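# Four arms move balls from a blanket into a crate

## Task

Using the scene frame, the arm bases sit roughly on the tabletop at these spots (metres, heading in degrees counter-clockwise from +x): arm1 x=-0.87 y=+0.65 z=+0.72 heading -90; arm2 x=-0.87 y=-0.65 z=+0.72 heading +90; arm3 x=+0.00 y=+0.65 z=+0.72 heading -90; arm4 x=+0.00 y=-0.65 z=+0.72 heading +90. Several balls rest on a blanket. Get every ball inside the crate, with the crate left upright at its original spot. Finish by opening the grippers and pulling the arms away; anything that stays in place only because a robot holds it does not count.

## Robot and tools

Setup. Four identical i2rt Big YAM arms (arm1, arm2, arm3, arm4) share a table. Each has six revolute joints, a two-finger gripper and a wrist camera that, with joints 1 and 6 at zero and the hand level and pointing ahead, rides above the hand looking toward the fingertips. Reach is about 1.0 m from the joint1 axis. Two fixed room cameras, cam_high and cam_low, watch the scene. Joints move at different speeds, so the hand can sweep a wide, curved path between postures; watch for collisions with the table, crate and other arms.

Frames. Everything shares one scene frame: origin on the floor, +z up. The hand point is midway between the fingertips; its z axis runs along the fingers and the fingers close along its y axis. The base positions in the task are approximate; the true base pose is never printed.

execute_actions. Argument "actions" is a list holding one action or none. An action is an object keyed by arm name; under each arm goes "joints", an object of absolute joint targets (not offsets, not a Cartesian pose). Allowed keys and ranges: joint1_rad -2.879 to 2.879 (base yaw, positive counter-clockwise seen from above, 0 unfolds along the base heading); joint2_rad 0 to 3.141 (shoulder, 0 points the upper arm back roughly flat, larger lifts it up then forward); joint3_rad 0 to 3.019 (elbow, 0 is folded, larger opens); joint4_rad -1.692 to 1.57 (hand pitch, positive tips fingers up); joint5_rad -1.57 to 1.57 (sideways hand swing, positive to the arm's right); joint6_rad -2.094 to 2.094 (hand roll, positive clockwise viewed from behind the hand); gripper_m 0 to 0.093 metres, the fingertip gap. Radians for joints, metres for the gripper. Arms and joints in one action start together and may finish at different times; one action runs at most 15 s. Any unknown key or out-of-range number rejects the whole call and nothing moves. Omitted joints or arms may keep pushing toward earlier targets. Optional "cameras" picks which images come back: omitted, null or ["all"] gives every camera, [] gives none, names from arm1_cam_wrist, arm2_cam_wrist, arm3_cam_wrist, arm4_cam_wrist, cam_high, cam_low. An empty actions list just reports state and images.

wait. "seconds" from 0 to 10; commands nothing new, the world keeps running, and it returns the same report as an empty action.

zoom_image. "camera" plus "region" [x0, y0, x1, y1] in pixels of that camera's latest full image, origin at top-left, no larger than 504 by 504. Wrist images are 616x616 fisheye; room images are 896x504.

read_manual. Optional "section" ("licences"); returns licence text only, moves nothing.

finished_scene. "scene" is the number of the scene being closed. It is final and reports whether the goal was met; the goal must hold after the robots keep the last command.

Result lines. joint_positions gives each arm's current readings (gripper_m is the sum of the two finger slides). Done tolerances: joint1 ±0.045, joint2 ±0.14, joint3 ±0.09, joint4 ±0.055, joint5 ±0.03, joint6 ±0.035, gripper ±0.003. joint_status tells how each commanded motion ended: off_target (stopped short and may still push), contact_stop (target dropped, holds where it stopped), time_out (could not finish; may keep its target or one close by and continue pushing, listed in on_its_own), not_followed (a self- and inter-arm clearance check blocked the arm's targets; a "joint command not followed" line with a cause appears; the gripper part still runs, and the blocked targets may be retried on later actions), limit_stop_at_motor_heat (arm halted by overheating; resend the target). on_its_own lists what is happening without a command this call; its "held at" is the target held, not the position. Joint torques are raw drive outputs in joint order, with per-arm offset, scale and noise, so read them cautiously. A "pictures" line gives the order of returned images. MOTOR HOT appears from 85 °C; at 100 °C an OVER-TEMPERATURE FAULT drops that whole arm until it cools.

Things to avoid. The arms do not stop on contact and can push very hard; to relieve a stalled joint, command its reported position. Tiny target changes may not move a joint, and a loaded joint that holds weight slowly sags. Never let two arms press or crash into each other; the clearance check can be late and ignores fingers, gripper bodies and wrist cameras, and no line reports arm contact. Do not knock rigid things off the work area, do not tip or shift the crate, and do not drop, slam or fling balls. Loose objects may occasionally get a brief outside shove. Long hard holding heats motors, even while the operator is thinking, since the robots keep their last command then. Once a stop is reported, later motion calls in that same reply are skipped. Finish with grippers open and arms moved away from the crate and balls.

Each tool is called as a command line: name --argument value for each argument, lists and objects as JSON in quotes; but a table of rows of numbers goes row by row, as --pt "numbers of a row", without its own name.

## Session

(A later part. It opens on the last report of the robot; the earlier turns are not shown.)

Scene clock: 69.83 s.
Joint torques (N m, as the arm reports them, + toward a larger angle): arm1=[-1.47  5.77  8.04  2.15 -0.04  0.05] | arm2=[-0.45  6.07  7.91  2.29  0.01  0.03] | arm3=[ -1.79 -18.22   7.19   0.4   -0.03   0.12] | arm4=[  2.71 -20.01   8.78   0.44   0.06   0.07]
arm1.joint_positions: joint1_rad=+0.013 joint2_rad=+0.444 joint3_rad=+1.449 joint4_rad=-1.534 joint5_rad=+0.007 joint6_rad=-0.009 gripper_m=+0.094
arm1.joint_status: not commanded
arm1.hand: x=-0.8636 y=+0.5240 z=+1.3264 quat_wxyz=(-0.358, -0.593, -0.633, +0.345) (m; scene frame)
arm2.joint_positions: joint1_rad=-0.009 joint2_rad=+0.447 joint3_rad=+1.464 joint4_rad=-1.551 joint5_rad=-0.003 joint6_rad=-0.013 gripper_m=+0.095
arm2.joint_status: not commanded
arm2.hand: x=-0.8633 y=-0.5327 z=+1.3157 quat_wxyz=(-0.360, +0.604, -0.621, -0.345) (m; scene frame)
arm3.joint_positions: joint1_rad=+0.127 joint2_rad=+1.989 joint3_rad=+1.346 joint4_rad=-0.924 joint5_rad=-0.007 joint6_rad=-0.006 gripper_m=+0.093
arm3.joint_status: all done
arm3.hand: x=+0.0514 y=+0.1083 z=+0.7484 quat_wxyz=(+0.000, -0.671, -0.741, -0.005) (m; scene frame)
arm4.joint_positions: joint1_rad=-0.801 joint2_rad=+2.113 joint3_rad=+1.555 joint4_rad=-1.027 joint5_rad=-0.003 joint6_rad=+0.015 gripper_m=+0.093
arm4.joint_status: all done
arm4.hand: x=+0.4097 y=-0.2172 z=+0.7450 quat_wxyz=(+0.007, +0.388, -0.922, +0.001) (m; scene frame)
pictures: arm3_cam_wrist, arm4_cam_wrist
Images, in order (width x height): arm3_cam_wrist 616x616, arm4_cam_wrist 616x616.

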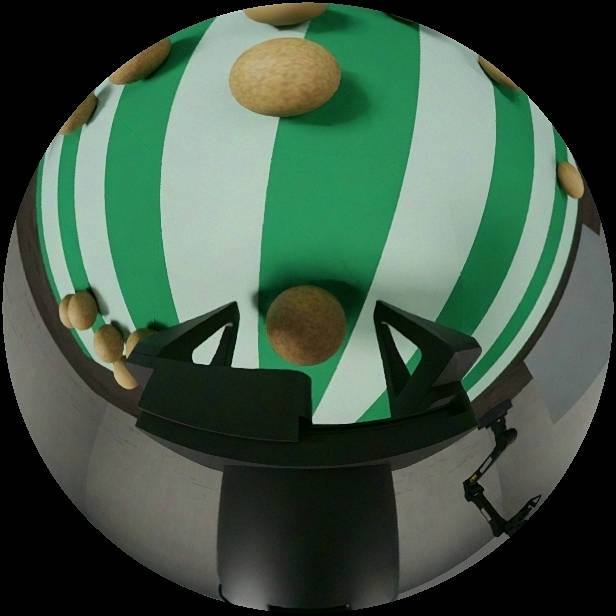

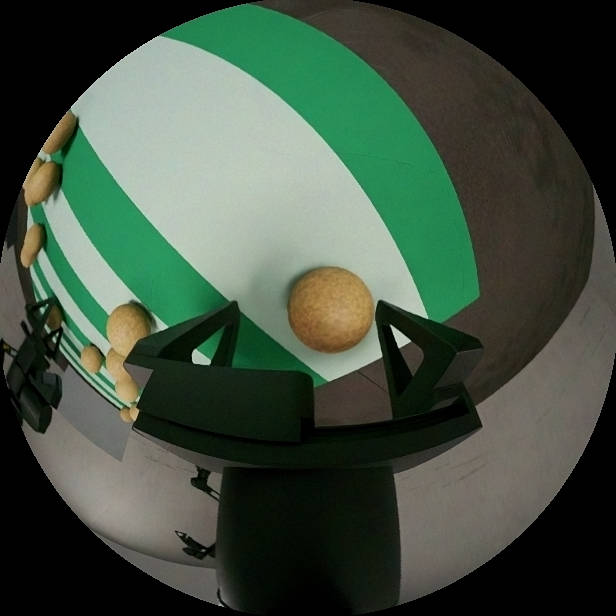

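execute_actions --actions '[{"arm3":{"joints":{"joint4_rad":-0.985,"gripper_m":0.035}},"arm4":{"joints":{"gripper_m":0.035}}}]' --cameras '[]'

execute_actions --actions '[{"arm3":{"joints":{"joint1_rad":-0.88,"joint2_rad":1.3,"joint3_rad":1.4,"joint4_rad":-1.2}},"arm4":{"joints":{"joint1_rad":0.81,"joint2_rad":1.3,"joint3_rad":1.6,"joint4_rad":-1.1}}}]' --cameras '[]'

execute_actions --actions '[{"arm3":{"joints":{"joint2_rad":2.22,"joint3_rad":2.45}},"arm4":{"joints":{"joint2_rad":2.33,"joint3_rad":2.6}}}]' --cameras '[]'

execute_actions --actions '[{"arm3":{"joints":{"gripper_m":0.093}},"arm4":{"joints":{"gripper_m":0.093}}}]' --cameras '[]'

execute_actions --actions '[{"arm3":{"joints":{"joint2_rad":1.4,"joint3_rad":1.45}},"arm4":{"joints":{"joint2_rad":1.5,"joint3_rad":1.6}}}]' --cameras '[]'

execute_actions --actions '[{"arm3":{"joints":{"joint1_rad":0.345,"joint2_rad":1.5,"joint3_rad":0.965,"joint4_rad":-0.79}},"arm4":{"joints":{"joint1_rad":0.427,"joint2_rad":1.86,"joint3_rad":1.485,"joint4_rad":-0.975}}}]' --cameras '[]'

execute_actions --actions '[{"arm3":{"joints":{"joint2_rad":1.725}},"arm4":{"joints":{"joint2_rad":2.03}}}]' --cameras '["arm3_cam_wrist","arm4_cam_wrist","cam_high"]'

Scene clock: 81.67 s.
Joint torques (N m, as the arm reports them, + toward a larger angle): arm1=[-1.75  5.93  8.02  2.05 -0.1   0.05] | arm2=[-0.41  6.1   7.92  2.29  0.01  0.03] | arm3=[ -1.83 -18.09   7.19  -0.2   -0.03   0.12] | arm4=[  2.52 -19.8    8.73   0.43   0.06   0.08]
arm1.joint_positions: joint1_rad=+0.013 joint2_rad=+0.444 joint3_rad=+1.449 joint4_rad=-1.534 joint5_rad=+0.007 joint6_rad=-0.009 gripper_m=+0.094
arm1.joint_status: not commanded
arm1.hand: x=-0.8636 y=+0.5240 z=+1.3264 quat_wxyz=(-0.358, -0.593, -0.633, +0.345) (m; scene frame)
arm2.joint_positions: joint1_rad=-0.009 joint2_rad=+0.447 joint3_rad=+1.464 joint4_rad=-1.551 joint5_rad=-0.003 joint6_rad=-0.013 gripper_m=+0.095
arm2.joint_status: not commanded
arm2.hand: x=-0.8633 y=-0.5327 z=+1.3157 quat_wxyz=(-0.360, +0.604, -0.621, -0.345) (m; scene frame)
arm3.joint_positions: joint1_rad=+0.127 joint2_rad=+1.989 joint3_rad=+1.346 joint4_rad=-0.977 joint5_rad=-0.007 joint6_rad=-0.006 gripper_m=+0.047
arm3.joint_status: gripper_m off_target (ended at +0.047, target +0.035); the others done
arm3.hand: x=+0.0502 y=+0.1212 z=+0.7488 quat_wxyz=(+0.019, -0.671, -0.741, -0.023) (m; scene frame)
arm4.joint_positions: joint1_rad=-0.801 joint2_rad=+2.113 joint3_rad=+1.555 joint4_rad=-1.027 joint5_rad=-0.003 joint6_rad=+0.015 gripper_m=+0.047
arm4.joint_status: gripper_m off_target (ended at +0.047, target +0.035)
arm4.hand: x=+0.4097 y=-0.2172 z=+0.7450 quat_wxyz=(+0.007, +0.388, -0.922, +0.001) (m; scene frame)
pictures: none
No camera images: the call's "cameras" was empty. Leave "cameras" out to get every camera's image.

Scene clock: 83.50 s.
Joint torques (N m, as the arm reports them, + toward a larger angle): arm1=[-1.61  6.    8.08  1.96 -0.07  0.04] | arm2=[-0.44  6.09  7.9   2.29  0.01  0.03] | arm3=[-2.24 -7.65 11.73  0.73 -0.15  0.12] | arm4=[ 2.29 -9.14  9.76  0.98  0.16  0.08]
arm1.joint_positions: joint1_rad=+0.013 joint2_rad=+0.444 joint3_rad=+1.449 joint4_rad=-1.534 joint5_rad=+0.007 joint6_rad=-0.009 gripper_m=+0.094
arm1.joint_status: not commanded
arm1.hand: x=-0.8636 y=+0.5240 z=+1.3264 quat_wxyz=(-0.358, -0.593, -0.633, +0.345) (m; scene frame)
arm2.joint_positions: joint1_rad=-0.009 joint2_rad=+0.447 joint3_rad=+1.464 joint4_rad=-1.551 joint5_rad=-0.003 joint6_rad=-0.013 gripper_m=+0.095
arm2.joint_status: not commanded
arm2.hand: x=-0.8633 y=-0.5327 z=+1.3157 quat_wxyz=(-0.360, +0.604, -0.621, -0.345) (m; scene frame)
arm3.joint_positions: joint1_rad=-0.874 joint2_rad=+1.294 joint3_rad=+1.370 joint4_rad=-1.194 joint5_rad=-0.004 joint6_rad=-0.006 gripper_m=+0.047
arm3.joint_status: all done
arm3.hand: x=-0.3721 y=+0.3556 z=+1.0979 quat_wxyz=(-0.069, -0.921, -0.321, +0.210) (m; scene frame)
arm4.joint_positions: joint1_rad=+0.813 joint2_rad=+1.301 joint3_rad=+1.582 joint4_rad=-1.090 joint5_rad=-0.005 joint6_rad=+0.015 gripper_m=+0.047
arm4.joint_status: all done
arm4.hand: x=-0.3955 y=-0.3078 z=+1.2142 quat_wxyz=(-0.126, +0.868, -0.330, -0.350) (m; scene frame)
pictures: none
No camera images: the call's "cameras" was empty. Leave "cameras" out to get every camera's image.

Scene clock: 85.47 s.
Joint torques (N m, as the arm reports them, + toward a larger angle): arm1=[-1.51  6.02  7.95  2.05 -0.03  0.08] | arm2=[-0.44  6.09  7.9   2.3   0.02  0.03] | arm3=[ -2.34 -24.19  14.25   1.09  -0.15   0.12] | arm4=[  1.91 -24.54  12.06   1.     0.14   0.08]
arm1.joint_positions: joint1_rad=+0.013 joint2_rad=+0.444 joint3_rad=+1.449 joint4_rad=-1.534 joint5_rad=+0.007 joint6_rad=-0.009 gripper_m=+0.094
arm1.joint_status: not commanded
arm1.hand: x=-0.8636 y=+0.5240 z=+1.3264 quat_wxyz=(-0.358, -0.593, -0.633, +0.345) (m; scene frame)
arm2.joint_positions: joint1_rad=-0.009 joint2_rad=+0.447 joint3_rad=+1.464 joint4_rad=-1.551 joint5_rad=-0.003 joint6_rad=-0.013 gripper_m=+0.095
arm2.joint_status: not commanded
arm2.hand: x=-0.8633 y=-0.5327 z=+1.3157 quat_wxyz=(-0.360, +0.604, -0.621, -0.345) (m; scene frame)
arm3.joint_positions: joint1_rad=-0.874 joint2_rad=+2.237 joint3_rad=+2.387 joint4_rad=-1.201 joint5_rad=-0.004 joint6_rad=-0.006 gripper_m=+0.047
arm3.joint_status: all done
arm3.hand: x=-0.6377 y=+0.1493 z=+1.0045 quat_wxyz=(-0.080, -0.913, -0.319, +0.241) (m; scene frame)
arm4.joint_positions: joint1_rad=+0.813 joint2_rad=+2.346 joint3_rad=+2.547 joint4_rad=-1.097 joint5_rad=-0.005 joint6_rad=+0.015 gripper_m=+0.047
arm4.joint_status: all done
arm4.hand: x=-0.6523 y=-0.0847 z=+1.0111 quat_wxyz=(-0.112, +0.882, -0.336, -0.312) (m; scene frame)
pictures: none
No camera images: the call's "cameras" was empty. Leave "cameras" out to get every camera's image.

Scene clock: 86.10 s.
Joint torques (N m, as the arm reports them, + toward a larger angle): arm1=[-1.19  5.57  8.03  2.1  -0.05  0.07] | arm2=[-0.42  6.1   7.91  2.3   0.01  0.03] | arm3=[ -2.34 -24.25  14.27   1.09  -0.15   0.12] | arm4=[  2.25 -24.83  12.24   1.09   0.12   0.07]
arm1.joint_positions: joint1_rad=+0.013 joint2_rad=+0.444 joint3_rad=+1.449 joint4_rad=-1.534 joint5_rad=+0.007 joint6_rad=-0.009 gripper_m=+0.094
arm1.joint_status: not commanded
arm1.hand: x=-0.8636 y=+0.5240 z=+1.3264 quat_wxyz=(-0.358, -0.593, -0.633, +0.345) (m; scene frame)
arm2.joint_positions: joint1_rad=-0.009 joint2_rad=+0.447 joint3_rad=+1.464 joint4_rad=-1.551 joint5_rad=-0.003 joint6_rad=-0.013 gripper_m=+0.095
arm2.joint_status: not commanded
arm2.hand: x=-0.8633 y=-0.5327 z=+1.3157 quat_wxyz=(-0.360, +0.604, -0.621, -0.345) (m; scene frame)
arm3.joint_positions: joint1_rad=-0.874 joint2_rad=+2.237 joint3_rad=+2.387 joint4_rad=-1.201 joint5_rad=-0.004 joint6_rad=-0.006 gripper_m=+0.093
arm3.joint_status: all done
arm3.hand: x=-0.6377 y=+0.1493 z=+1.0045 quat_wxyz=(-0.080, -0.913, -0.319, +0.241) (m; scene frame)
arm4.joint_positions: joint1_rad=+0.813 joint2_rad=+2.346 joint3_rad=+2.547 joint4_rad=-1.097 joint5_rad=-0.005 joint6_rad=+0.015 gripper_m=+0.093
arm4.joint_status: all done
arm4.hand: x=-0.6523 y=-0.0847 z=+1.0111 quat_wxyz=(-0.112, +0.882, -0.336, -0.312) (m; scene frame)
pictures: none
No camera images: the call's "cameras" was empty. Leave "cameras" out to get every camera's image.

Scene clock: 87.90 s.
Joint torques (N m, as the arm reports them, + toward a larger angle): arm1=[-1.79  6.12  7.89  2.09 -0.03  0.08] | arm2=[-0.41  6.08  7.91  2.29  0.02  0.03] | arm3=[ -2.24 -11.15   9.5    0.91  -0.15   0.12] | arm4=[  2.07 -13.53   9.57   0.99   0.13   0.09]
arm1.joint_positions: joint1_rad=+0.013 joint2_rad=+0.444 joint3_rad=+1.449 joint4_rad=-1.534 joint5_rad=+0.007 joint6_rad=-0.009 gripper_m=+0.094
arm1.joint_status: not commanded
arm1.hand: x=-0.8636 y=+0.5240 z=+1.3264 quat_wxyz=(-0.358, -0.593, -0.633, +0.345) (m; scene frame)
arm2.joint_positions: joint1_rad=-0.009 joint2_rad=+0.447 joint3_rad=+1.464 joint4_rad=-1.551 joint5_rad=-0.003 joint6_rad=-0.013 gripper_m=+0.095
arm2.joint_status: not commanded
arm2.hand: x=-0.8633 y=-0.5327 z=+1.3157 quat_wxyz=(-0.360, +0.604, -0.621, -0.345) (m; scene frame)
arm3.joint_positions: joint1_rad=-0.874 joint2_rad=+1.410 joint3_rad=+1.447 joint4_rad=-1.200 joint5_rad=-0.004 joint6_rad=-0.006 gripper_m=+0.093
arm3.joint_status: all done
arm3.hand: x=-0.4001 y=+0.3340 z=+1.0804 quat_wxyz=(-0.062, -0.925, -0.323, +0.190) (m; scene frame)
arm4.joint_positions: joint1_rad=+0.813 joint2_rad=+1.514 joint3_rad=+1.587 joint4_rad=-1.098 joint5_rad=-0.005 joint6_rad=+0.015 gripper_m=+0.093
arm4.joint_status: all done
arm4.hand: x=-0.4359 y=-0.2726 z=+1.1028 quat_wxyz=(-0.090, +0.900, -0.343, -0.254) (m; scene frame)
pictures: none
No camera images: the call's "cameras" was empty. Leave "cameras" out to get every camera's image.

Scene clock: 89.50 s.
Joint torques (N m, as the arm reports them, + toward a larger angle): arm1=[-1.51  6.09  8.12  2.12 -0.03  0.05] | arm2=[-0.44  6.09  7.91  2.3   0.01  0.03] | arm3=[ -1.45 -11.81   6.83   0.98  -0.09   0.12] | arm4=[  2.65 -16.53   9.58   0.77   0.11   0.07]
arm1.joint_positions: joint1_rad=+0.013 joint2_rad=+0.444 joint3_rad=+1.449 joint4_rad=-1.534 joint5_rad=+0.007 joint6_rad=-0.009 gripper_m=+0.094
arm1.joint_status: not commanded
arm1.hand: x=-0.8636 y=+0.5240 z=+1.3264 quat_wxyz=(-0.358, -0.593, -0.633, +0.345) (m; scene frame)
arm2.joint_positions: joint1_rad=-0.009 joint2_rad=+0.447 joint3_rad=+1.464 joint4_rad=-1.551 joint5_rad=-0.003 joint6_rad=-0.013 gripper_m=+0.095
arm2.joint_status: not commanded
arm2.hand: x=-0.8633 y=-0.5327 z=+1.3157 quat_wxyz=(-0.360, +0.604, -0.621, -0.345) (m; scene frame)
arm3.joint_positions: joint1_rad=+0.342 joint2_rad=+1.519 joint3_rad=+0.976 joint4_rad=-0.799 joint5_rad=-0.006 joint6_rad=-0.006 gripper_m=+0.093
arm3.joint_status: all done
arm3.hand: x=+0.1378 y=+0.2179 z=+0.8506 quat_wxyz=(-0.090, -0.584, -0.804, +0.061) (m; scene frame)
arm4.joint_positions: joint1_rad=+0.422 joint2_rad=+1.866 joint3_rad=+1.455 joint4_rad=-0.983 joint5_rad=-0.004 joint6_rad=+0.015 gripper_m=+0.093
arm4.joint_status: all done
arm4.hand: x=-0.2651 y=-0.1227 z=+0.8512 quat_wxyz=(-0.044, +0.844, -0.529, -0.076) (m; scene frame)
pictures: none
No camera images: the call's "cameras" was empty. Leave "cameras" out to get every camera's image.

Scene clock: 90.60 s.
Joint torques (N m, as the arm reports them, + toward a larger angle): arm1=[-1.56  6.25  8.08  2.15 -0.03  0.04] | arm2=[-0.44  6.12  7.91  2.29  0.02  0.03] | arm3=[ -1.45 -13.23   6.5    0.45  -0.09   0.12] | arm4=[  2.44 -19.18   8.61   0.45   0.1    0.09]
arm1.joint_positions: joint1_rad=+0.013 joint2_rad=+0.444 joint3_rad=+1.449 joint4_rad=-1.534 joint5_rad=+0.007 joint6_rad=-0.009 gripper_m=+0.094
arm1.joint_status: not commanded
arm1.hand: x=-0.8636 y=+0.5240 z=+1.3264 quat_wxyz=(-0.358, -0.593, -0.633, +0.345) (m; scene frame)
arm2.joint_positions: joint1_rad=-0.009 joint2_rad=+0.447 joint3_rad=+1.464 joint4_rad=-1.551 joint5_rad=-0.003 joint6_rad=-0.013 gripper_m=+0.095
arm2.joint_status: not commanded
arm2.hand: x=-0.8633 y=-0.5327 z=+1.3157 quat_wxyz=(-0.360, +0.604, -0.621, -0.345) (m; scene frame)
arm3.joint_positions: joint1_rad=+0.342 joint2_rad=+1.742 joint3_rad=+0.960 joint4_rad=-0.797 joint5_rad=-0.006 joint6_rad=-0.006 gripper_m=+0.093
arm3.joint_status: all done
arm3.hand: x=+0.1286 y=+0.2480 z=+0.7527 quat_wxyz=(+0.005, -0.588, -0.809, -0.009) (m; scene frame)
arm4.joint_positions: joint1_rad=+0.422 joint2_rad=+2.050 joint3_rad=+1.456 joint4_rad=-0.983 joint5_rad=-0.004 joint6_rad=+0.015 gripper_m=+0.093
arm4.joint_status: all done
arm4.hand: x=-0.2568 y=-0.1390 z=+0.7489 quat_wxyz=(+0.003, +0.847, -0.532, +0.001) (m; scene frame)
pictures: arm3_cam_wrist, arm4_cam_wrist, cam_high
Images, in order (width x height): arm3_cam_wrist 616x616, arm4_cam_wrist 616x616, cam_high 896x504.

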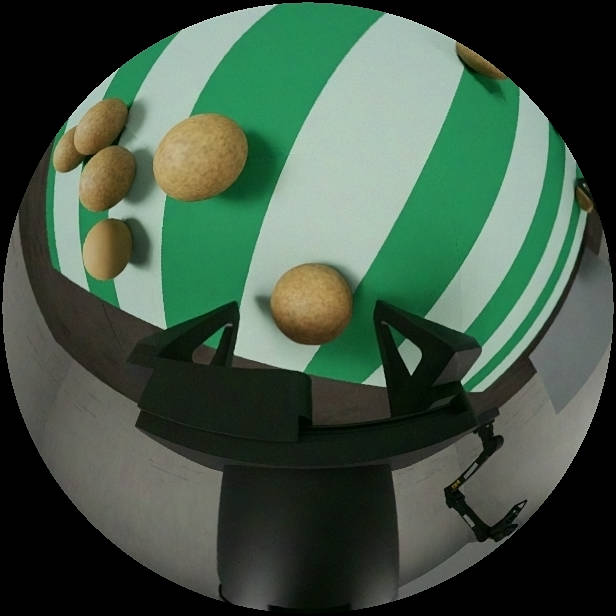

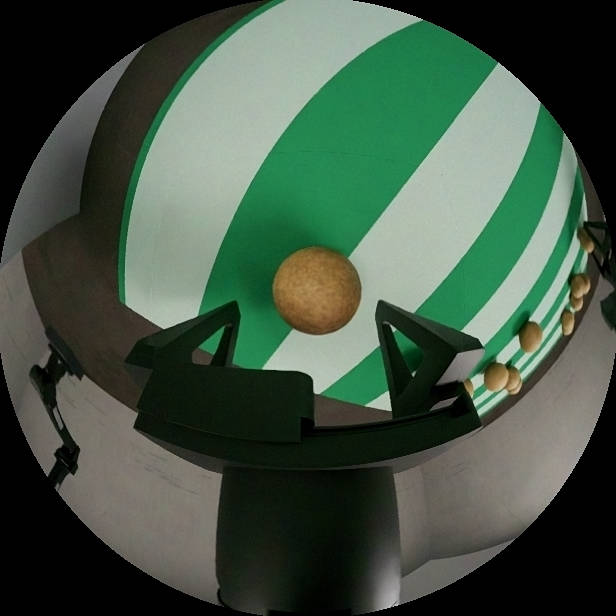

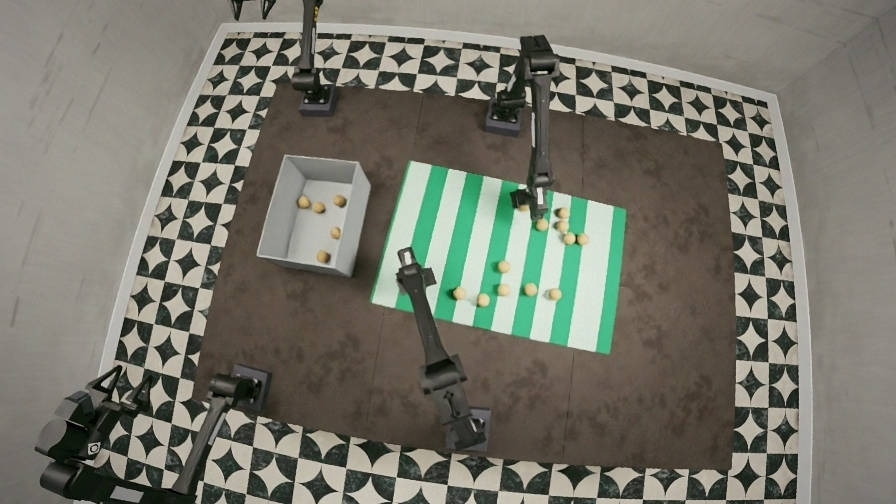

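execute_actions --actions '[{"arm3":{"joints":{"joint4_rad":-0.77,"gripper_m":0.035}},"arm4":{"joints":{"joint4_rad":-0.915,"gripper_m":0.035}}}]' --cameras '[]'

execute_actions --actions '[{"arm3":{"joints":{"joint1_rad":-0.88,"joint2_rad":1.3,"joint3_rad":1.4,"joint4_rad":-1.2}},"arm4":{"joints":{"joint1_rad":0.7,"joint2_rad":1.4,"joint3_rad":1.55,"joint4_rad":-1.1}}}]' --cameras '[]'

execute_actions --actions '[{"arm3":{"joints":{"joint2_rad":2.22,"joint3_rad":2.45}},"arm4":{"joints":{"joint1_rad":0.81,"joint2_rad":2.33,"joint3_rad":2.6}}}]' --cameras '[]'

execute_actions --actions '[{"arm3":{"joints":{"gripper_m":0.093}},"arm4":{"joints":{"gripper_m":0.093}}}]' --cameras '[]'

execute_actions --actions '[{"arm3":{"joints":{"joint1_rad":0.1,"joint2_rad":1.4,"joint3_rad":1.45}},"arm4":{"joints":{"joint1_rad":0.9,"joint2_rad":1.45,"joint3_rad":1.5}}}]' --cameras '[]'

execute_actions --actions '[{"arm3":{"joints":{"joint1_rad":0.435,"joint2_rad":1.73,"joint3_rad":1.25,"joint4_rad":-0.885}},"arm4":{"joints":{"joint1_rad":0.135,"joint2_rad":1.69,"joint3_rad":1.22,"joint4_rad":-0.86}}}]' --cameras '[]'

execute_actions --actions '[{"arm3":{"joints":{"joint2_rad":1.91}},"arm4":{"joints":{"joint2_rad":1.878}}}]' --cameras '["arm3_cam_wrist","arm4_cam_wrist"]'

Scene clock: 104.87 s.
Joint torques (N m, as the arm reports them, + toward a larger angle): arm1=[-1.12  5.8   8.04  2.1  -0.08  0.09] | arm2=[-0.43  6.08  7.91  2.29  0.02  0.03] | arm3=[ -1.46 -13.13   6.43   0.64  -0.09   0.12] | arm4=[  2.6  -18.95   8.7    0.77   0.07   0.08]
arm1.joint_positions: joint1_rad=+0.013 joint2_rad=+0.444 joint3_rad=+1.449 joint4_rad=-1.534 joint5_rad=+0.007 joint6_rad=-0.009 gripper_m=+0.094
arm1.joint_status: not commanded
arm1.hand: x=-0.8636 y=+0.5240 z=+1.3264 quat_wxyz=(-0.358, -0.593, -0.633, +0.345) (m; scene frame)
arm2.joint_positions: joint1_rad=-0.009 joint2_rad=+0.447 joint3_rad=+1.464 joint4_rad=-1.551 joint5_rad=-0.003 joint6_rad=-0.013 gripper_m=+0.095
arm2.joint_status: not commanded
arm2.hand: x=-0.8633 y=-0.5327 z=+1.3157 quat_wxyz=(-0.360, +0.604, -0.621, -0.345) (m; scene frame)
arm3.joint_positions: joint1_rad=+0.342 joint2_rad=+1.742 joint3_rad=+0.960 joint4_rad=-0.780 joint5_rad=-0.006 joint6_rad=-0.006 gripper_m=+0.047
arm3.joint_status: gripper_m off_target (ended at +0.047, target +0.035); the others done
arm3.hand: x=+0.1299 y=+0.2440 z=+0.7526 quat_wxyz=(-0.002, -0.588, -0.809, -0.004) (m; scene frame)
arm4.joint_positions: joint1_rad=+0.422 joint2_rad=+2.050 joint3_rad=+1.456 joint4_rad=-0.929 joint5_rad=-0.004 joint6_rad=+0.015 gripper_m=+0.046
arm4.joint_status: gripper_m off_target (ended at +0.046, target +0.035); the others done
arm4.hand: x=-0.2626 y=-0.1273 z=+0.7492 quat_wxyz=(-0.011, +0.847, -0.531, -0.022) (m; scene frame)
pictures: none
No camera images: the call's "cameras" was empty. Leave "cameras" out to get every camera's image.

Scene clock: 106.53 s.
Joint torques (N m, as the arm reports them, + toward a larger angle): arm1=[-1.6   5.84  7.96  2.05 -0.1   0.09] | arm2=[-0.43  6.1   7.91  2.29  0.01  0.03] | arm3=[-1.94 -9.09 10.28  0.72 -0.1   0.12] | arm4=[  2.03 -11.31   9.58   0.76   0.19   0.08]
arm1.joint_positions: joint1_rad=+0.013 joint2_rad=+0.444 joint3_rad=+1.449 joint4_rad=-1.534 joint5_rad=+0.007 joint6_rad=-0.009 gripper_m=+0.094
arm1.joint_status: not commanded
arm1.hand: x=-0.8636 y=+0.5240 z=+1.3264 quat_wxyz=(-0.358, -0.593, -0.633, +0.345) (m; scene frame)
arm2.joint_positions: joint1_rad=-0.009 joint2_rad=+0.447 joint3_rad=+1.464 joint4_rad=-1.551 joint5_rad=-0.003 joint6_rad=-0.013 gripper_m=+0.095
arm2.joint_status: not commanded
arm2.hand: x=-0.8633 y=-0.5327 z=+1.3157 quat_wxyz=(-0.360, +0.604, -0.621, -0.345) (m; scene frame)
arm3.joint_positions: joint1_rad=-0.878 joint2_rad=+1.306 joint3_rad=+1.387 joint4_rad=-1.193 joint5_rad=-0.005 joint6_rad=-0.006 gripper_m=+0.047
arm3.joint_status: all done
arm3.hand: x=-0.3775 y=+0.3535 z=+1.1011 quat_wxyz=(-0.070, -0.921, -0.320, +0.213) (m; scene frame)
arm4.joint_positions: joint1_rad=+0.703 joint2_rad=+1.409 joint3_rad=+1.535 joint4_rad=-1.090 joint5_rad=-0.006 joint6_rad=+0.015 gripper_m=+0.046
arm4.joint_status: all done
arm4.hand: x=-0.3720 y=-0.2494 z=+1.1343 quat_wxyz=(-0.116, +0.872, -0.388, -0.276) (m; scene frame)
pictures: none
No camera images: the call's "cameras" was empty. Leave "cameras" out to get every camera's image.

Scene clock: 108.37 s.
Joint torques (N m, as the arm reports them, + toward a larger angle): arm1=[-1.77  6.3   7.96  2.13 -0.06  0.03] | arm2=[-0.43  6.09  7.9   2.29  0.02  0.03] | arm3=[ -2.07 -24.42  14.29   1.1   -0.1    0.13] | arm4=[  1.4  -24.59  12.11   1.15   0.16   0.06]
arm1.joint_positions: joint1_rad=+0.013 joint2_rad=+0.444 joint3_rad=+1.449 joint4_rad=-1.534 joint5_rad=+0.007 joint6_rad=-0.009 gripper_m=+0.094
arm1.joint_status: not commanded
arm1.hand: x=-0.8636 y=+0.5240 z=+1.3264 quat_wxyz=(-0.358, -0.593, -0.633, +0.345) (m; scene frame)
arm2.joint_positions: joint1_rad=-0.009 joint2_rad=+0.447 joint3_rad=+1.464 joint4_rad=-1.551 joint5_rad=-0.003 joint6_rad=-0.013 gripper_m=+0.095
arm2.joint_status: not commanded
arm2.hand: x=-0.8633 y=-0.5327 z=+1.3157 quat_wxyz=(-0.360, +0.604, -0.621, -0.345) (m; scene frame)
arm3.joint_positions: joint1_rad=-0.878 joint2_rad=+2.237 joint3_rad=+2.387 joint4_rad=-1.201 joint5_rad=-0.005 joint6_rad=-0.006 gripper_m=+0.047
arm3.joint_status: all done
arm3.hand: x=-0.6395 y=+0.1516 z=+1.0042 quat_wxyz=(-0.080, -0.914, -0.317, +0.241) (m; scene frame)
arm4.joint_positions: joint1_rad=+0.816 joint2_rad=+2.344 joint3_rad=+2.548 joint4_rad=-1.097 joint5_rad=-0.006 joint6_rad=+0.015 gripper_m=+0.046
arm4.joint_status: all done
arm4.hand: x=-0.6542 y=-0.0870 z=+1.0133 quat_wxyz=(-0.112, +0.882, -0.334, -0.314) (m; scene frame)
pictures: none
No camera images: the call's "cameras" was empty. Leave "cameras" out to get every camera's image.

Scene clock: 109.00 s.
Joint torques (N m, as the arm reports them, + toward a larger angle): arm1=[-1.63  5.92  7.92  2.01 -0.03  0.06] | arm2=[-0.43  6.09  7.91  2.3   0.01  0.03] | arm3=[ -2.05 -24.23  14.25   1.1   -0.1    0.12] | arm4=[  1.42 -24.36  12.02   1.05   0.17   0.07]
arm1.joint_positions: joint1_rad=+0.013 joint2_rad=+0.444 joint3_rad=+1.449 joint4_rad=-1.534 joint5_rad=+0.007 joint6_rad=-0.009 gripper_m=+0.094
arm1.joint_status: not commanded
arm1.hand: x=-0.8636 y=+0.5240 z=+1.3264 quat_wxyz=(-0.358, -0.593, -0.633, +0.345) (m; scene frame)
arm2.joint_positions: joint1_rad=-0.009 joint2_rad=+0.447 joint3_rad=+1.464 joint4_rad=-1.551 joint5_rad=-0.003 joint6_rad=-0.013 gripper_m=+0.095
arm2.joint_status: not commanded
arm2.hand: x=-0.8633 y=-0.5327 z=+1.3157 quat_wxyz=(-0.360, +0.604, -0.621, -0.345) (m; scene frame)
arm3.joint_positions: joint1_rad=-0.878 joint2_rad=+2.237 joint3_rad=+2.387 joint4_rad=-1.201 joint5_rad=-0.005 joint6_rad=-0.006 gripper_m=+0.093
arm3.joint_status: all done
arm3.hand: x=-0.6395 y=+0.1516 z=+1.0042 quat_wxyz=(-0.080, -0.914, -0.317, +0.241) (m; scene frame)
arm4.joint_positions: joint1_rad=+0.816 joint2_rad=+2.344 joint3_rad=+2.548 joint4_rad=-1.097 joint5_rad=-0.006 joint6_rad=+0.015 gripper_m=+0.093
arm4.joint_status: all done
arm4.hand: x=-0.6542 y=-0.0870 z=+1.0133 quat_wxyz=(-0.112, +0.882, -0.334, -0.314) (m; scene frame)
pictures: none
No camera images: the call's "cameras" was empty. Leave "cameras" out to get every camera's image.

Scene clock: 110.80 s.
Joint torques (N m, as the arm reports them, + toward a larger angle): arm1=[-1.83  5.83  7.89  2.   -0.07  0.06] | arm2=[-0.41  6.06  7.91  2.3   0.02  0.03] | arm3=[ -0.8  -10.35   9.23   0.8    0.02   0.12] | arm4=[  1.48 -12.47   9.59   0.95   0.15   0.08]
arm1.joint_positions: joint1_rad=+0.013 joint2_rad=+0.444 joint3_rad=+1.449 joint4_rad=-1.534 joint5_rad=+0.007 joint6_rad=-0.009 gripper_m=+0.094
arm1.joint_status: not commanded
arm1.hand: x=-0.8636 y=+0.5240 z=+1.3264 quat_wxyz=(-0.358, -0.593, -0.633, +0.345) (m; scene frame)
arm2.joint_positions: joint1_rad=-0.009 joint2_rad=+0.447 joint3_rad=+1.464 joint4_rad=-1.551 joint5_rad=-0.003 joint6_rad=-0.013 gripper_m=+0.095
arm2.joint_status: not commanded
arm2.hand: x=-0.8633 y=-0.5327 z=+1.3157 quat_wxyz=(-0.360, +0.604, -0.621, -0.345) (m; scene frame)
arm3.joint_positions: joint1_rad=+0.088 joint2_rad=+1.402 joint3_rad=+1.451 joint4_rad=-1.196 joint5_rad=-0.009 joint6_rad=-0.006 gripper_m=+0.093
arm3.joint_status: all done
arm3.hand: x=+0.0283 y=+0.1397 z=+1.0843 quat_wxyz=(-0.151, -0.671, -0.713, +0.138) (m; scene frame)
arm4.joint_positions: joint1_rad=+0.911 joint2_rad=+1.465 joint3_rad=+1.485 joint4_rad=-1.098 joint5_rad=-0.006 joint6_rad=+0.015 gripper_m=+0.093
arm4.joint_status: all done
arm4.hand: x=-0.4473 y=-0.3343 z=+1.0781 quat_wxyz=(-0.070, +0.922, -0.300, -0.234) (m; scene frame)
pictures: none
No camera images: the call's "cameras" was empty. Leave "cameras" out to get every camera's image.

Scene clock: 112.13 s.
Joint torques (N m, as the arm reports them, + toward a larger angle): arm1=[-2.15  5.82  7.89  2.09 -0.05  0.09] | arm2=[-0.42  6.1   7.9   2.29  0.02  0.03] | arm3=[ -2.64 -14.82   9.23   0.96  -0.07   0.13] | arm4=[  3.02 -13.17   9.06   1.07   0.11   0.07]
arm1.joint_positions: joint1_rad=+0.013 joint2_rad=+0.444 joint3_rad=+1.449 joint4_rad=-1.534 joint5_rad=+0.007 joint6_rad=-0.009 gripper_m=+0.094
arm1.joint_status: not commanded
arm1.hand: x=-0.8636 y=+0.5240 z=+1.3264 quat_wxyz=(-0.358, -0.593, -0.633, +0.345) (m; scene frame)
arm2.joint_positions: joint1_rad=-0.009 joint2_rad=+0.447 joint3_rad=+1.464 joint4_rad=-1.551 joint5_rad=-0.003 joint6_rad=-0.013 gripper_m=+0.095
arm2.joint_status: not commanded
arm2.hand: x=-0.8633 y=-0.5327 z=+1.3157 quat_wxyz=(-0.360, +0.604, -0.621, -0.345) (m; scene frame)
arm3.joint_positions: joint1_rad=+0.449 joint2_rad=+1.740 joint3_rad=+1.233 joint4_rad=-0.895 joint5_rad=-0.006 joint6_rad=-0.006 gripper_m=+0.093
arm3.joint_status: all done
arm3.hand: x=+0.2130 y=+0.1668 z=+0.8389 quat_wxyz=(-0.069, -0.542, -0.837, +0.039) (m; scene frame)
arm4.joint_positions: joint1_rad=+0.124 joint2_rad=+1.693 joint3_rad=+1.193 joint4_rad=-0.873 joint5_rad=-0.004 joint6_rad=+0.015 gripper_m=+0.093
arm4.joint_status: all done
arm4.hand: x=-0.0870 y=-0.1384 z=+0.8470 quat_wxyz=(-0.062, +0.755, -0.648, -0.078) (m; scene frame)
pictures: none
No camera images: the call's "cameras" was empty. Leave "cameras" out to get every camera's image.

Scene clock: 113.23 s.
Joint torques (N m, as the arm reports them, + toward a larger angle): arm1=[-1.77  6.37  7.96  2.1  -0.05  0.06] | arm2=[-0.4   6.11  7.91  2.29  0.02  0.03] | arm3=[ -2.64 -16.7    7.81   0.44  -0.08   0.12] | arm4=[  3.11 -15.7    7.9    0.63   0.11   0.09]
arm1.joint_positions: joint1_rad=+0.013 joint2_rad=+0.444 joint3_rad=+1.449 joint4_rad=-1.534 joint5_rad=+0.007 joint6_rad=-0.009 gripper_m=+0.094
arm1.joint_status: not commanded
arm1.hand: x=-0.8636 y=+0.5240 z=+1.3264 quat_wxyz=(-0.358, -0.593, -0.633, +0.345) (m; scene frame)
arm2.joint_positions: joint1_rad=-0.009 joint2_rad=+0.447 joint3_rad=+1.464 joint4_rad=-1.551 joint5_rad=-0.003 joint6_rad=-0.013 gripper_m=+0.095
arm2.joint_status: not commanded
arm2.hand: x=-0.8633 y=-0.5327 z=+1.3157 quat_wxyz=(-0.360, +0.604, -0.621, -0.345) (m; scene frame)
arm3.joint_positions: joint1_rad=+0.449 joint2_rad=+1.929 joint3_rad=+1.233 joint4_rad=-0.892 joint5_rad=-0.006 joint6_rad=-0.006 gripper_m=+0.093
arm3.joint_status: all done
arm3.hand: x=+0.2047 y=+0.1867 z=+0.7454 quat_wxyz=(+0.009, -0.544, -0.839, -0.012) (m; scene frame)
arm4.joint_positions: joint1_rad=+0.124 joint2_rad=+1.897 joint3_rad=+1.193 joint4_rad=-0.871 joint5_rad=-0.004 joint6_rad=+0.015 gripper_m=+0.093
arm4.joint_status: all done
arm4.hand: x=-0.0834 y=-0.1592 z=+0.7478 quat_wxyz=(+0.002, +0.759, -0.651, +0.000) (m; scene frame)
pictures: arm3_cam_wrist, arm4_cam_wrist
Images, in order (width x height): arm3_cam_wrist 616x616, arm4_cam_wrist 616x616.

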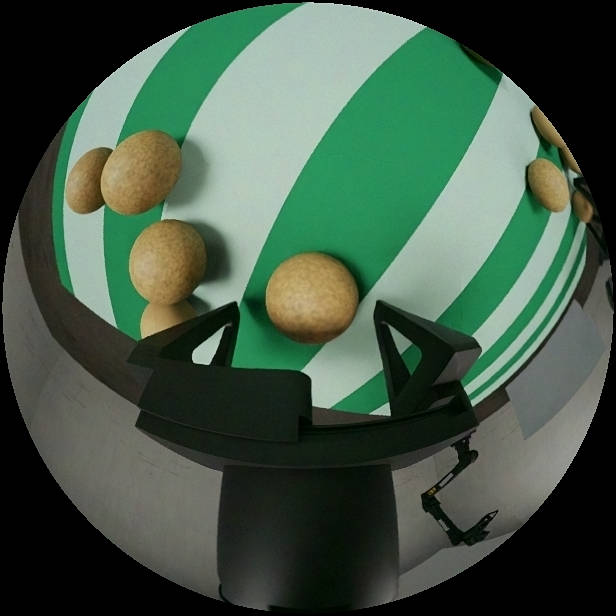

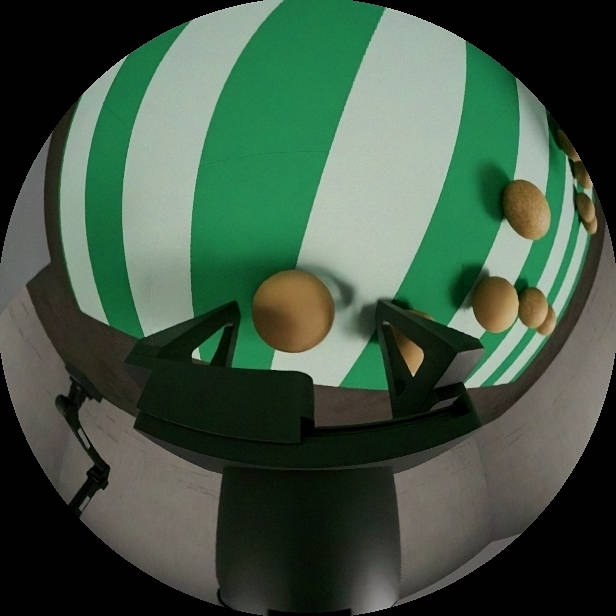

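execute_actions --actions '[{"arm3":{"joints":{"joint4_rad":-0.84,"gripper_m":0.035}},"arm4":{"joints":{"gripper_m":0.035}}}]' --cameras '[]'

execute_actions --actions '[{"arm3":{"joints":{"joint1_rad":-0.88,"joint2_rad":1.3,"joint3_rad":1.4,"joint4_rad":-1.2}},"arm4":{"joints":{"joint1_rad":0.81,"joint2_rad":1.4,"joint3_rad":1.55,"joint4_rad":-1.1}}}]' --cameras '[]'

execute_actions --actions '[{"arm3":{"joints":{"joint2_rad":2.22,"joint3_rad":2.45}},"arm4":{"joints":{"joint2_rad":2.33,"joint3_rad":2.6}}}]' --cameras '[]'

execute_actions --actions '[{"arm3":{"joints":{"gripper_m":0.093}},"arm4":{"joints":{"gripper_m":0.093}}}]' --cameras '[]'

execute_actions --actions '[{"arm3":{"joints":{"joint1_rad":0.2,"joint2_rad":1.4,"joint3_rad":1.45,"joint6_rad":0.5}},"arm4":{"joints":{"joint1_rad":0.9,"joint2_rad":1.45,"joint3_rad":1.5}}}]' --cameras '[]'

execute_actions --actions '[{"arm3":{"joints":{"joint1_rad":0.645,"joint2_rad":1.7,"joint3_rad":1.225,"joint4_rad":-0.96}},"arm4":{"joints":{"joint1_rad":-0.035,"joint2_rad":1.63,"joint3_rad":1.14,"joint4_rad":-0.83}}}]' --cameras '[]'

execute_actions --actions '[{"arm3":{"joints":{"joint2_rad":1.888,"joint4_rad":-0.865}},"arm4":{"joints":{"joint2_rad":1.83}}}]' --cameras '["arm3_cam_wrist","arm4_cam_wrist"]'

Scene clock: 125.97 s.
Joint torques (N m, as the arm reports them, + toward a larger angle): arm1=[-1.72  5.96  7.93  2.01 -0.02  0.07] | arm2=[-0.43  6.08  7.9   2.29  0.02  0.03] | arm3=[ -2.62 -16.89   7.95   0.67  -0.07   0.12] | arm4=[  2.89 -15.96   7.89   0.55   0.13   0.07]
arm1.joint_positions: joint1_rad=+0.013 joint2_rad=+0.444 joint3_rad=+1.449 joint4_rad=-1.534 joint5_rad=+0.007 joint6_rad=-0.009 gripper_m=+0.094
arm1.joint_status: not commanded
arm1.hand: x=-0.8636 y=+0.5240 z=+1.3264 quat_wxyz=(-0.358, -0.593, -0.633, +0.345) (m; scene frame)
arm2.joint_positions: joint1_rad=-0.009 joint2_rad=+0.447 joint3_rad=+1.464 joint4_rad=-1.551 joint5_rad=-0.003 joint6_rad=-0.013 gripper_m=+0.095
arm2.joint_status: not commanded
arm2.hand: x=-0.8633 y=-0.5327 z=+1.3157 quat_wxyz=(-0.360, +0.604, -0.621, -0.345) (m; scene frame)
arm3.joint_positions: joint1_rad=+0.449 joint2_rad=+1.929 joint3_rad=+1.233 joint4_rad=-0.850 joint5_rad=-0.006 joint6_rad=-0.006 gripper_m=+0.047
arm3.joint_status: gripper_m off_target (ended at +0.047, target +0.035); the others done
arm3.hand: x=+0.2089 y=+0.1773 z=+0.7453 quat_wxyz=(-0.009, -0.544, -0.839, -0.001) (m; scene frame)
arm4.joint_positions: joint1_rad=+0.124 joint2_rad=+1.897 joint3_rad=+1.193 joint4_rad=-0.871 joint5_rad=-0.004 joint6_rad=+0.015 gripper_m=+0.048
arm4.joint_status: gripper_m off_target (ended at +0.048, target +0.035)
arm4.hand: x=-0.0834 y=-0.1592 z=+0.7478 quat_wxyz=(+0.002, +0.759, -0.651, +0.000) (m; scene frame)
pictures: none
No camera images: the call's "cameras" was empty. Leave "cameras" out to get every camera's image.

Scene clock: 127.67 s.
Joint torques (N m, as the arm reports them, + toward a larger angle): arm1=[-1.28  6.55  7.82  2.02 -0.06  0.02] | arm2=[-0.43  6.09  7.91  2.29  0.01  0.03] | arm3=[-1.8  -8.08 11.23  0.71 -0.11  0.12] | arm4=[  1.49 -11.2    9.52   0.83   0.2    0.08]
arm1.joint_positions: joint1_rad=+0.013 joint2_rad=+0.444 joint3_rad=+1.449 joint4_rad=-1.534 joint5_rad=+0.007 joint6_rad=-0.009 gripper_m=+0.094
arm1.joint_status: not commanded
arm1.hand: x=-0.8636 y=+0.5240 z=+1.3264 quat_wxyz=(-0.358, -0.593, -0.633, +0.345) (m; scene frame)
arm2.joint_positions: joint1_rad=-0.009 joint2_rad=+0.447 joint3_rad=+1.464 joint4_rad=-1.551 joint5_rad=-0.003 joint6_rad=-0.013 gripper_m=+0.095
arm2.joint_status: not commanded
arm2.hand: x=-0.8633 y=-0.5327 z=+1.3157 quat_wxyz=(-0.360, +0.604, -0.621, -0.345) (m; scene frame)
arm3.joint_positions: joint1_rad=-0.878 joint2_rad=+1.296 joint3_rad=+1.376 joint4_rad=-1.193 joint5_rad=-0.004 joint6_rad=-0.006 gripper_m=+0.047
arm3.joint_status: all done
arm3.hand: x=-0.3746 y=+0.3561 z=+1.0999 quat_wxyz=(-0.069, -0.921, -0.319, +0.212) (m; scene frame)
arm4.joint_positions: joint1_rad=+0.815 joint2_rad=+1.412 joint3_rad=+1.538 joint4_rad=-1.091 joint5_rad=-0.006 joint6_rad=+0.015 gripper_m=+0.048
arm4.joint_status: all done
arm4.hand: x=-0.4153 y=-0.2927 z=+1.1336 quat_wxyz=(-0.099, +0.892, -0.339, -0.281) (m; scene frame)
pictures: none
No camera images: the call's "cameras" was empty. Leave "cameras" out to get every camera's image.

Scene clock: 129.50 s.
Joint torques (N m, as the arm reports them, + toward a larger angle): arm1=[-1.49  6.48  7.98  2.09 -0.09  0.04] | arm2=[-0.45  6.07  7.9   2.3   0.01  0.03] | arm3=[ -2.05 -24.34  14.27   1.1   -0.11   0.12] | arm4=[  1.75 -24.33  12.14   1.     0.2    0.08]
arm1.joint_positions: joint1_rad=+0.013 joint2_rad=+0.444 joint3_rad=+1.449 joint4_rad=-1.534 joint5_rad=+0.007 joint6_rad=-0.009 gripper_m=+0.094
arm1.joint_status: not commanded
arm1.hand: x=-0.8636 y=+0.5240 z=+1.3264 quat_wxyz=(-0.358, -0.593, -0.633, +0.345) (m; scene frame)
arm2.joint_positions: joint1_rad=-0.009 joint2_rad=+0.447 joint3_rad=+1.464 joint4_rad=-1.551 joint5_rad=-0.003 joint6_rad=-0.013 gripper_m=+0.095
arm2.joint_status: not commanded
arm2.hand: x=-0.8633 y=-0.5327 z=+1.3157 quat_wxyz=(-0.360, +0.604, -0.621, -0.345) (m; scene frame)
arm3.joint_positions: joint1_rad=-0.878 joint2_rad=+2.238 joint3_rad=+2.387 joint4_rad=-1.201 joint5_rad=-0.004 joint6_rad=-0.006 gripper_m=+0.047
arm3.joint_status: all done
arm3.hand: x=-0.6397 y=+0.1519 z=+1.0037 quat_wxyz=(-0.079, -0.914, -0.317, +0.241) (m; scene frame)
arm4.joint_positions: joint1_rad=+0.815 joint2_rad=+2.343 joint3_rad=+2.548 joint4_rad=-1.097 joint5_rad=-0.006 joint6_rad=+0.015 gripper_m=+0.048
arm4.joint_status: all done
arm4.hand: x=-0.6538 y=-0.0867 z=+1.0136 quat_wxyz=(-0.111, +0.882, -0.334, -0.314) (m; scene frame)
pictures: none
No camera images: the call's "cameras" was empty. Leave "cameras" out to get every camera's image.

Scene clock: 130.13 s.
Joint torques (N m, as the arm reports them, + toward a larger angle): arm1=[-2.05  6.37  8.01  2.09 -0.06  0.08] | arm2=[-0.43  6.11  7.9   2.29  0.01  0.03] | arm3=[ -2.03 -23.97  14.27   1.11  -0.12   0.12] | arm4=[  1.59 -24.61  12.01   1.08   0.2    0.07]
arm1.joint_positions: joint1_rad=+0.013 joint2_rad=+0.444 joint3_rad=+1.449 joint4_rad=-1.534 joint5_rad=+0.007 joint6_rad=-0.009 gripper_m=+0.094
arm1.joint_status: not commanded
arm1.hand: x=-0.8636 y=+0.5240 z=+1.3264 quat_wxyz=(-0.358, -0.593, -0.633, +0.345) (m; scene frame)
arm2.joint_positions: joint1_rad=-0.009 joint2_rad=+0.447 joint3_rad=+1.464 joint4_rad=-1.551 joint5_rad=-0.003 joint6_rad=-0.013 gripper_m=+0.095
arm2.joint_status: not commanded
arm2.hand: x=-0.8633 y=-0.5327 z=+1.3157 quat_wxyz=(-0.360, +0.604, -0.621, -0.345) (m; scene frame)
arm3.joint_positions: joint1_rad=-0.878 joint2_rad=+2.238 joint3_rad=+2.387 joint4_rad=-1.201 joint5_rad=-0.004 joint6_rad=-0.006 gripper_m=+0.093
arm3.joint_status: all done
arm3.hand: x=-0.6397 y=+0.1519 z=+1.0037 quat_wxyz=(-0.079, -0.914, -0.317, +0.241) (m; scene frame)
arm4.joint_positions: joint1_rad=+0.815 joint2_rad=+2.343 joint3_rad=+2.548 joint4_rad=-1.097 joint5_rad=-0.006 joint6_rad=+0.015 gripper_m=+0.093
arm4.joint_status: all done
arm4.hand: x=-0.6538 y=-0.0867 z=+1.0136 quat_wxyz=(-0.111, +0.882, -0.334, -0.314) (m; scene frame)
pictures: none
No camera images: the call's "cameras" was empty. Leave "cameras" out to get every camera's image.

Scene clock: 131.93 s.
Joint torques (N m, as the arm reports them, + toward a larger angle): arm1=[-1.54  5.92  7.98  2.02 -0.07  0.09] | arm2=[-0.47  6.09  7.91  2.31  0.02  0.03] | arm3=[ -1.13 -10.44   9.21   0.76   0.05   0.24] | arm4=[  1.12 -12.65   9.57   0.9    0.18   0.08]
arm1.joint_positions: joint1_rad=+0.013 joint2_rad=+0.444 joint3_rad=+1.449 joint4_rad=-1.534 joint5_rad=+0.007 joint6_rad=-0.009 gripper_m=+0.094
arm1.joint_status: not commanded
arm1.hand: x=-0.8636 y=+0.5240 z=+1.3264 quat_wxyz=(-0.358, -0.593, -0.633, +0.345) (m; scene frame)
arm2.joint_positions: joint1_rad=-0.009 joint2_rad=+0.447 joint3_rad=+1.464 joint4_rad=-1.551 joint5_rad=-0.003 joint6_rad=-0.013 gripper_m=+0.095
arm2.joint_status: not commanded
arm2.hand: x=-0.8633 y=-0.5327 z=+1.3157 quat_wxyz=(-0.360, +0.604, -0.621, -0.345) (m; scene frame)
arm3.joint_positions: joint1_rad=+0.193 joint2_rad=+1.400 joint3_rad=+1.451 joint4_rad=-1.196 joint5_rad=-0.009 joint6_rad=+0.485 gripper_m=+0.093
arm3.joint_status: all done
arm3.hand: x=+0.0814 y=+0.1456 z=+1.0849 quat_wxyz=(-0.186, -0.795, -0.571, +0.087) (m; scene frame)
arm4.joint_positions: joint1_rad=+0.911 joint2_rad=+1.465 joint3_rad=+1.485 joint4_rad=-1.098 joint5_rad=-0.006 joint6_rad=+0.015 gripper_m=+0.093
arm4.joint_status: all done
arm4.hand: x=-0.4474 y=-0.3344 z=+1.0778 quat_wxyz=(-0.070, +0.922, -0.300, -0.234) (m; scene frame)
pictures: none
No camera images: the call's "cameras" was empty. Leave "cameras" out to get every camera's image.

Scene clock: 133.40 s.
Joint torques (N m, as the arm reports them, + toward a larger angle): arm1=[-1.47  6.45  7.98  1.97 -0.05  0.05] | arm2=[-0.42  6.09  7.91  2.3   0.02  0.03] | arm3=[ -2.61 -13.94   9.08   0.73  -0.03   0.24] | arm4=[  1.81 -12.8    8.52   1.09   0.13   0.09]
arm1.joint_positions: joint1_rad=+0.013 joint2_rad=+0.444 joint3_rad=+1.449 joint4_rad=-1.534 joint5_rad=+0.007 joint6_rad=-0.009 gripper_m=+0.094
arm1.joint_status: not commanded
arm1.hand: x=-0.8636 y=+0.5240 z=+1.3264 quat_wxyz=(-0.358, -0.593, -0.633, +0.345) (m; scene frame)
arm2.joint_positions: joint1_rad=-0.009 joint2_rad=+0.447 joint3_rad=+1.464 joint4_rad=-1.551 joint5_rad=-0.003 joint6_rad=-0.013 gripper_m=+0.095
arm2.joint_status: not commanded
arm2.hand: x=-0.8633 y=-0.5327 z=+1.3157 quat_wxyz=(-0.360, +0.604, -0.621, -0.345) (m; scene frame)
arm3.joint_positions: joint1_rad=+0.659 joint2_rad=+1.708 joint3_rad=+1.207 joint4_rad=-0.969 joint5_rad=-0.006 joint6_rad=+0.486 gripper_m=+0.093
arm3.joint_status: all done
arm3.hand: x=+0.2934 y=+0.2439 z=+0.8436 quat_wxyz=(-0.046, -0.656, -0.754, +0.004) (m; scene frame)
arm4.joint_positions: joint1_rad=-0.035 joint2_rad=+1.639 joint3_rad=+1.120 joint4_rad=-0.842 joint5_rad=-0.005 joint6_rad=+0.015 gripper_m=+0.093
arm4.joint_status: all done
arm4.hand: x=-0.0045 y=-0.1519 z=+0.8470 quat_wxyz=(-0.072, +0.701, -0.705, -0.077) (m; scene frame)
pictures: none
No camera images: the call's "cameras" was empty. Leave "cameras" out to get every camera's image.

Scene clock: 134.50 s.
Joint torques (N m, as the arm reports them, + toward a larger angle): arm1=[-1.48  6.33  7.96  2.15 -0.07  0.06] | arm2=[-0.41  6.11  7.91  2.3   0.02  0.03] | arm3=[ -2.61 -16.49   7.98   0.54  -0.02   0.24] | arm4=[  2.04 -14.96   7.41   0.61   0.12   0.08]
arm1.joint_positions: joint1_rad=+0.013 joint2_rad=+0.444 joint3_rad=+1.449 joint4_rad=-1.534 joint5_rad=+0.007 joint6_rad=-0.009 gripper_m=+0.094
arm1.joint_status: not commanded
arm1.hand: x=-0.8636 y=+0.5240 z=+1.3264 quat_wxyz=(-0.358, -0.593, -0.633, +0.345) (m; scene frame)
arm2.joint_positions: joint1_rad=-0.009 joint2_rad=+0.447 joint3_rad=+1.464 joint4_rad=-1.551 joint5_rad=-0.003 joint6_rad=-0.013 gripper_m=+0.095
arm2.joint_status: not commanded
arm2.hand: x=-0.8633 y=-0.5327 z=+1.3157 quat_wxyz=(-0.360, +0.604, -0.621, -0.345) (m; scene frame)
arm3.joint_positions: joint1_rad=+0.659 joint2_rad=+1.907 joint3_rad=+1.207 joint4_rad=-0.873 joint5_rad=-0.006 joint6_rad=+0.486 gripper_m=+0.093
arm3.joint_status: all done
arm3.hand: x=+0.2944 y=+0.2436 z=+0.7489 quat_wxyz=(+0.005, -0.656, -0.754, -0.008) (m; scene frame)
arm4.joint_positions: joint1_rad=-0.035 joint2_rad=+1.848 joint3_rad=+1.120 joint4_rad=-0.841 joint5_rad=-0.005 joint6_rad=+0.015 gripper_m=+0.093
arm4.joint_status: all done
arm4.hand: x=-0.0043 y=-0.1736 z=+0.7494 quat_wxyz=(+0.001, +0.705, -0.710, -0.003) (m; scene frame)
pictures: arm3_cam_wrist, arm4_cam_wrist
Images, in order (width x height): arm3_cam_wrist 616x616, arm4_cam_wrist 616x616.

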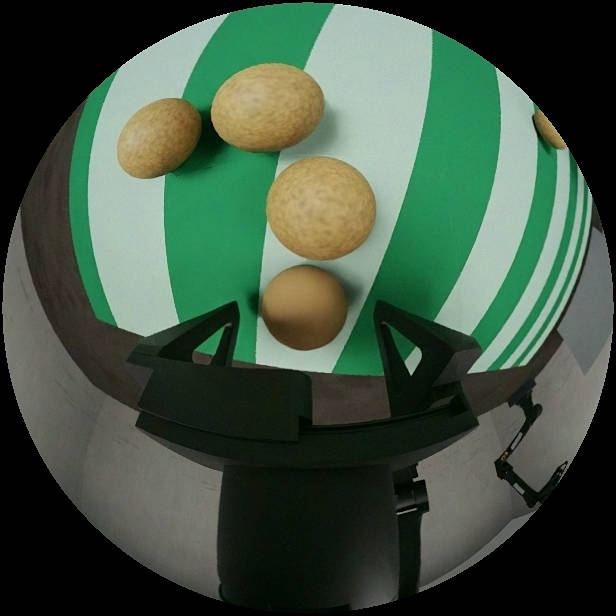

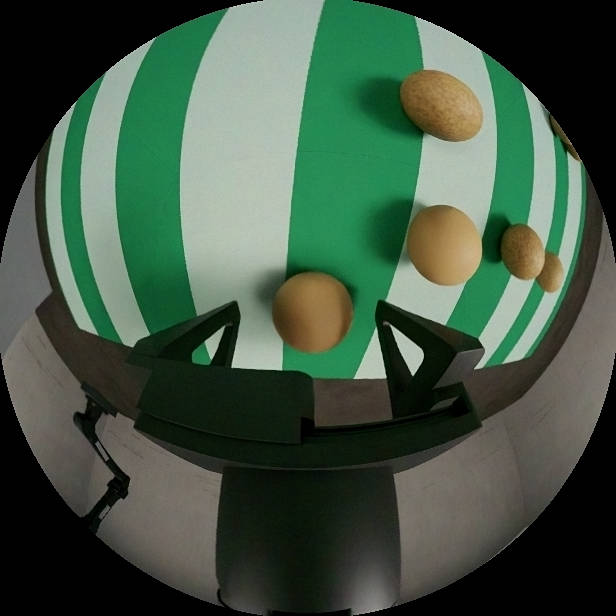

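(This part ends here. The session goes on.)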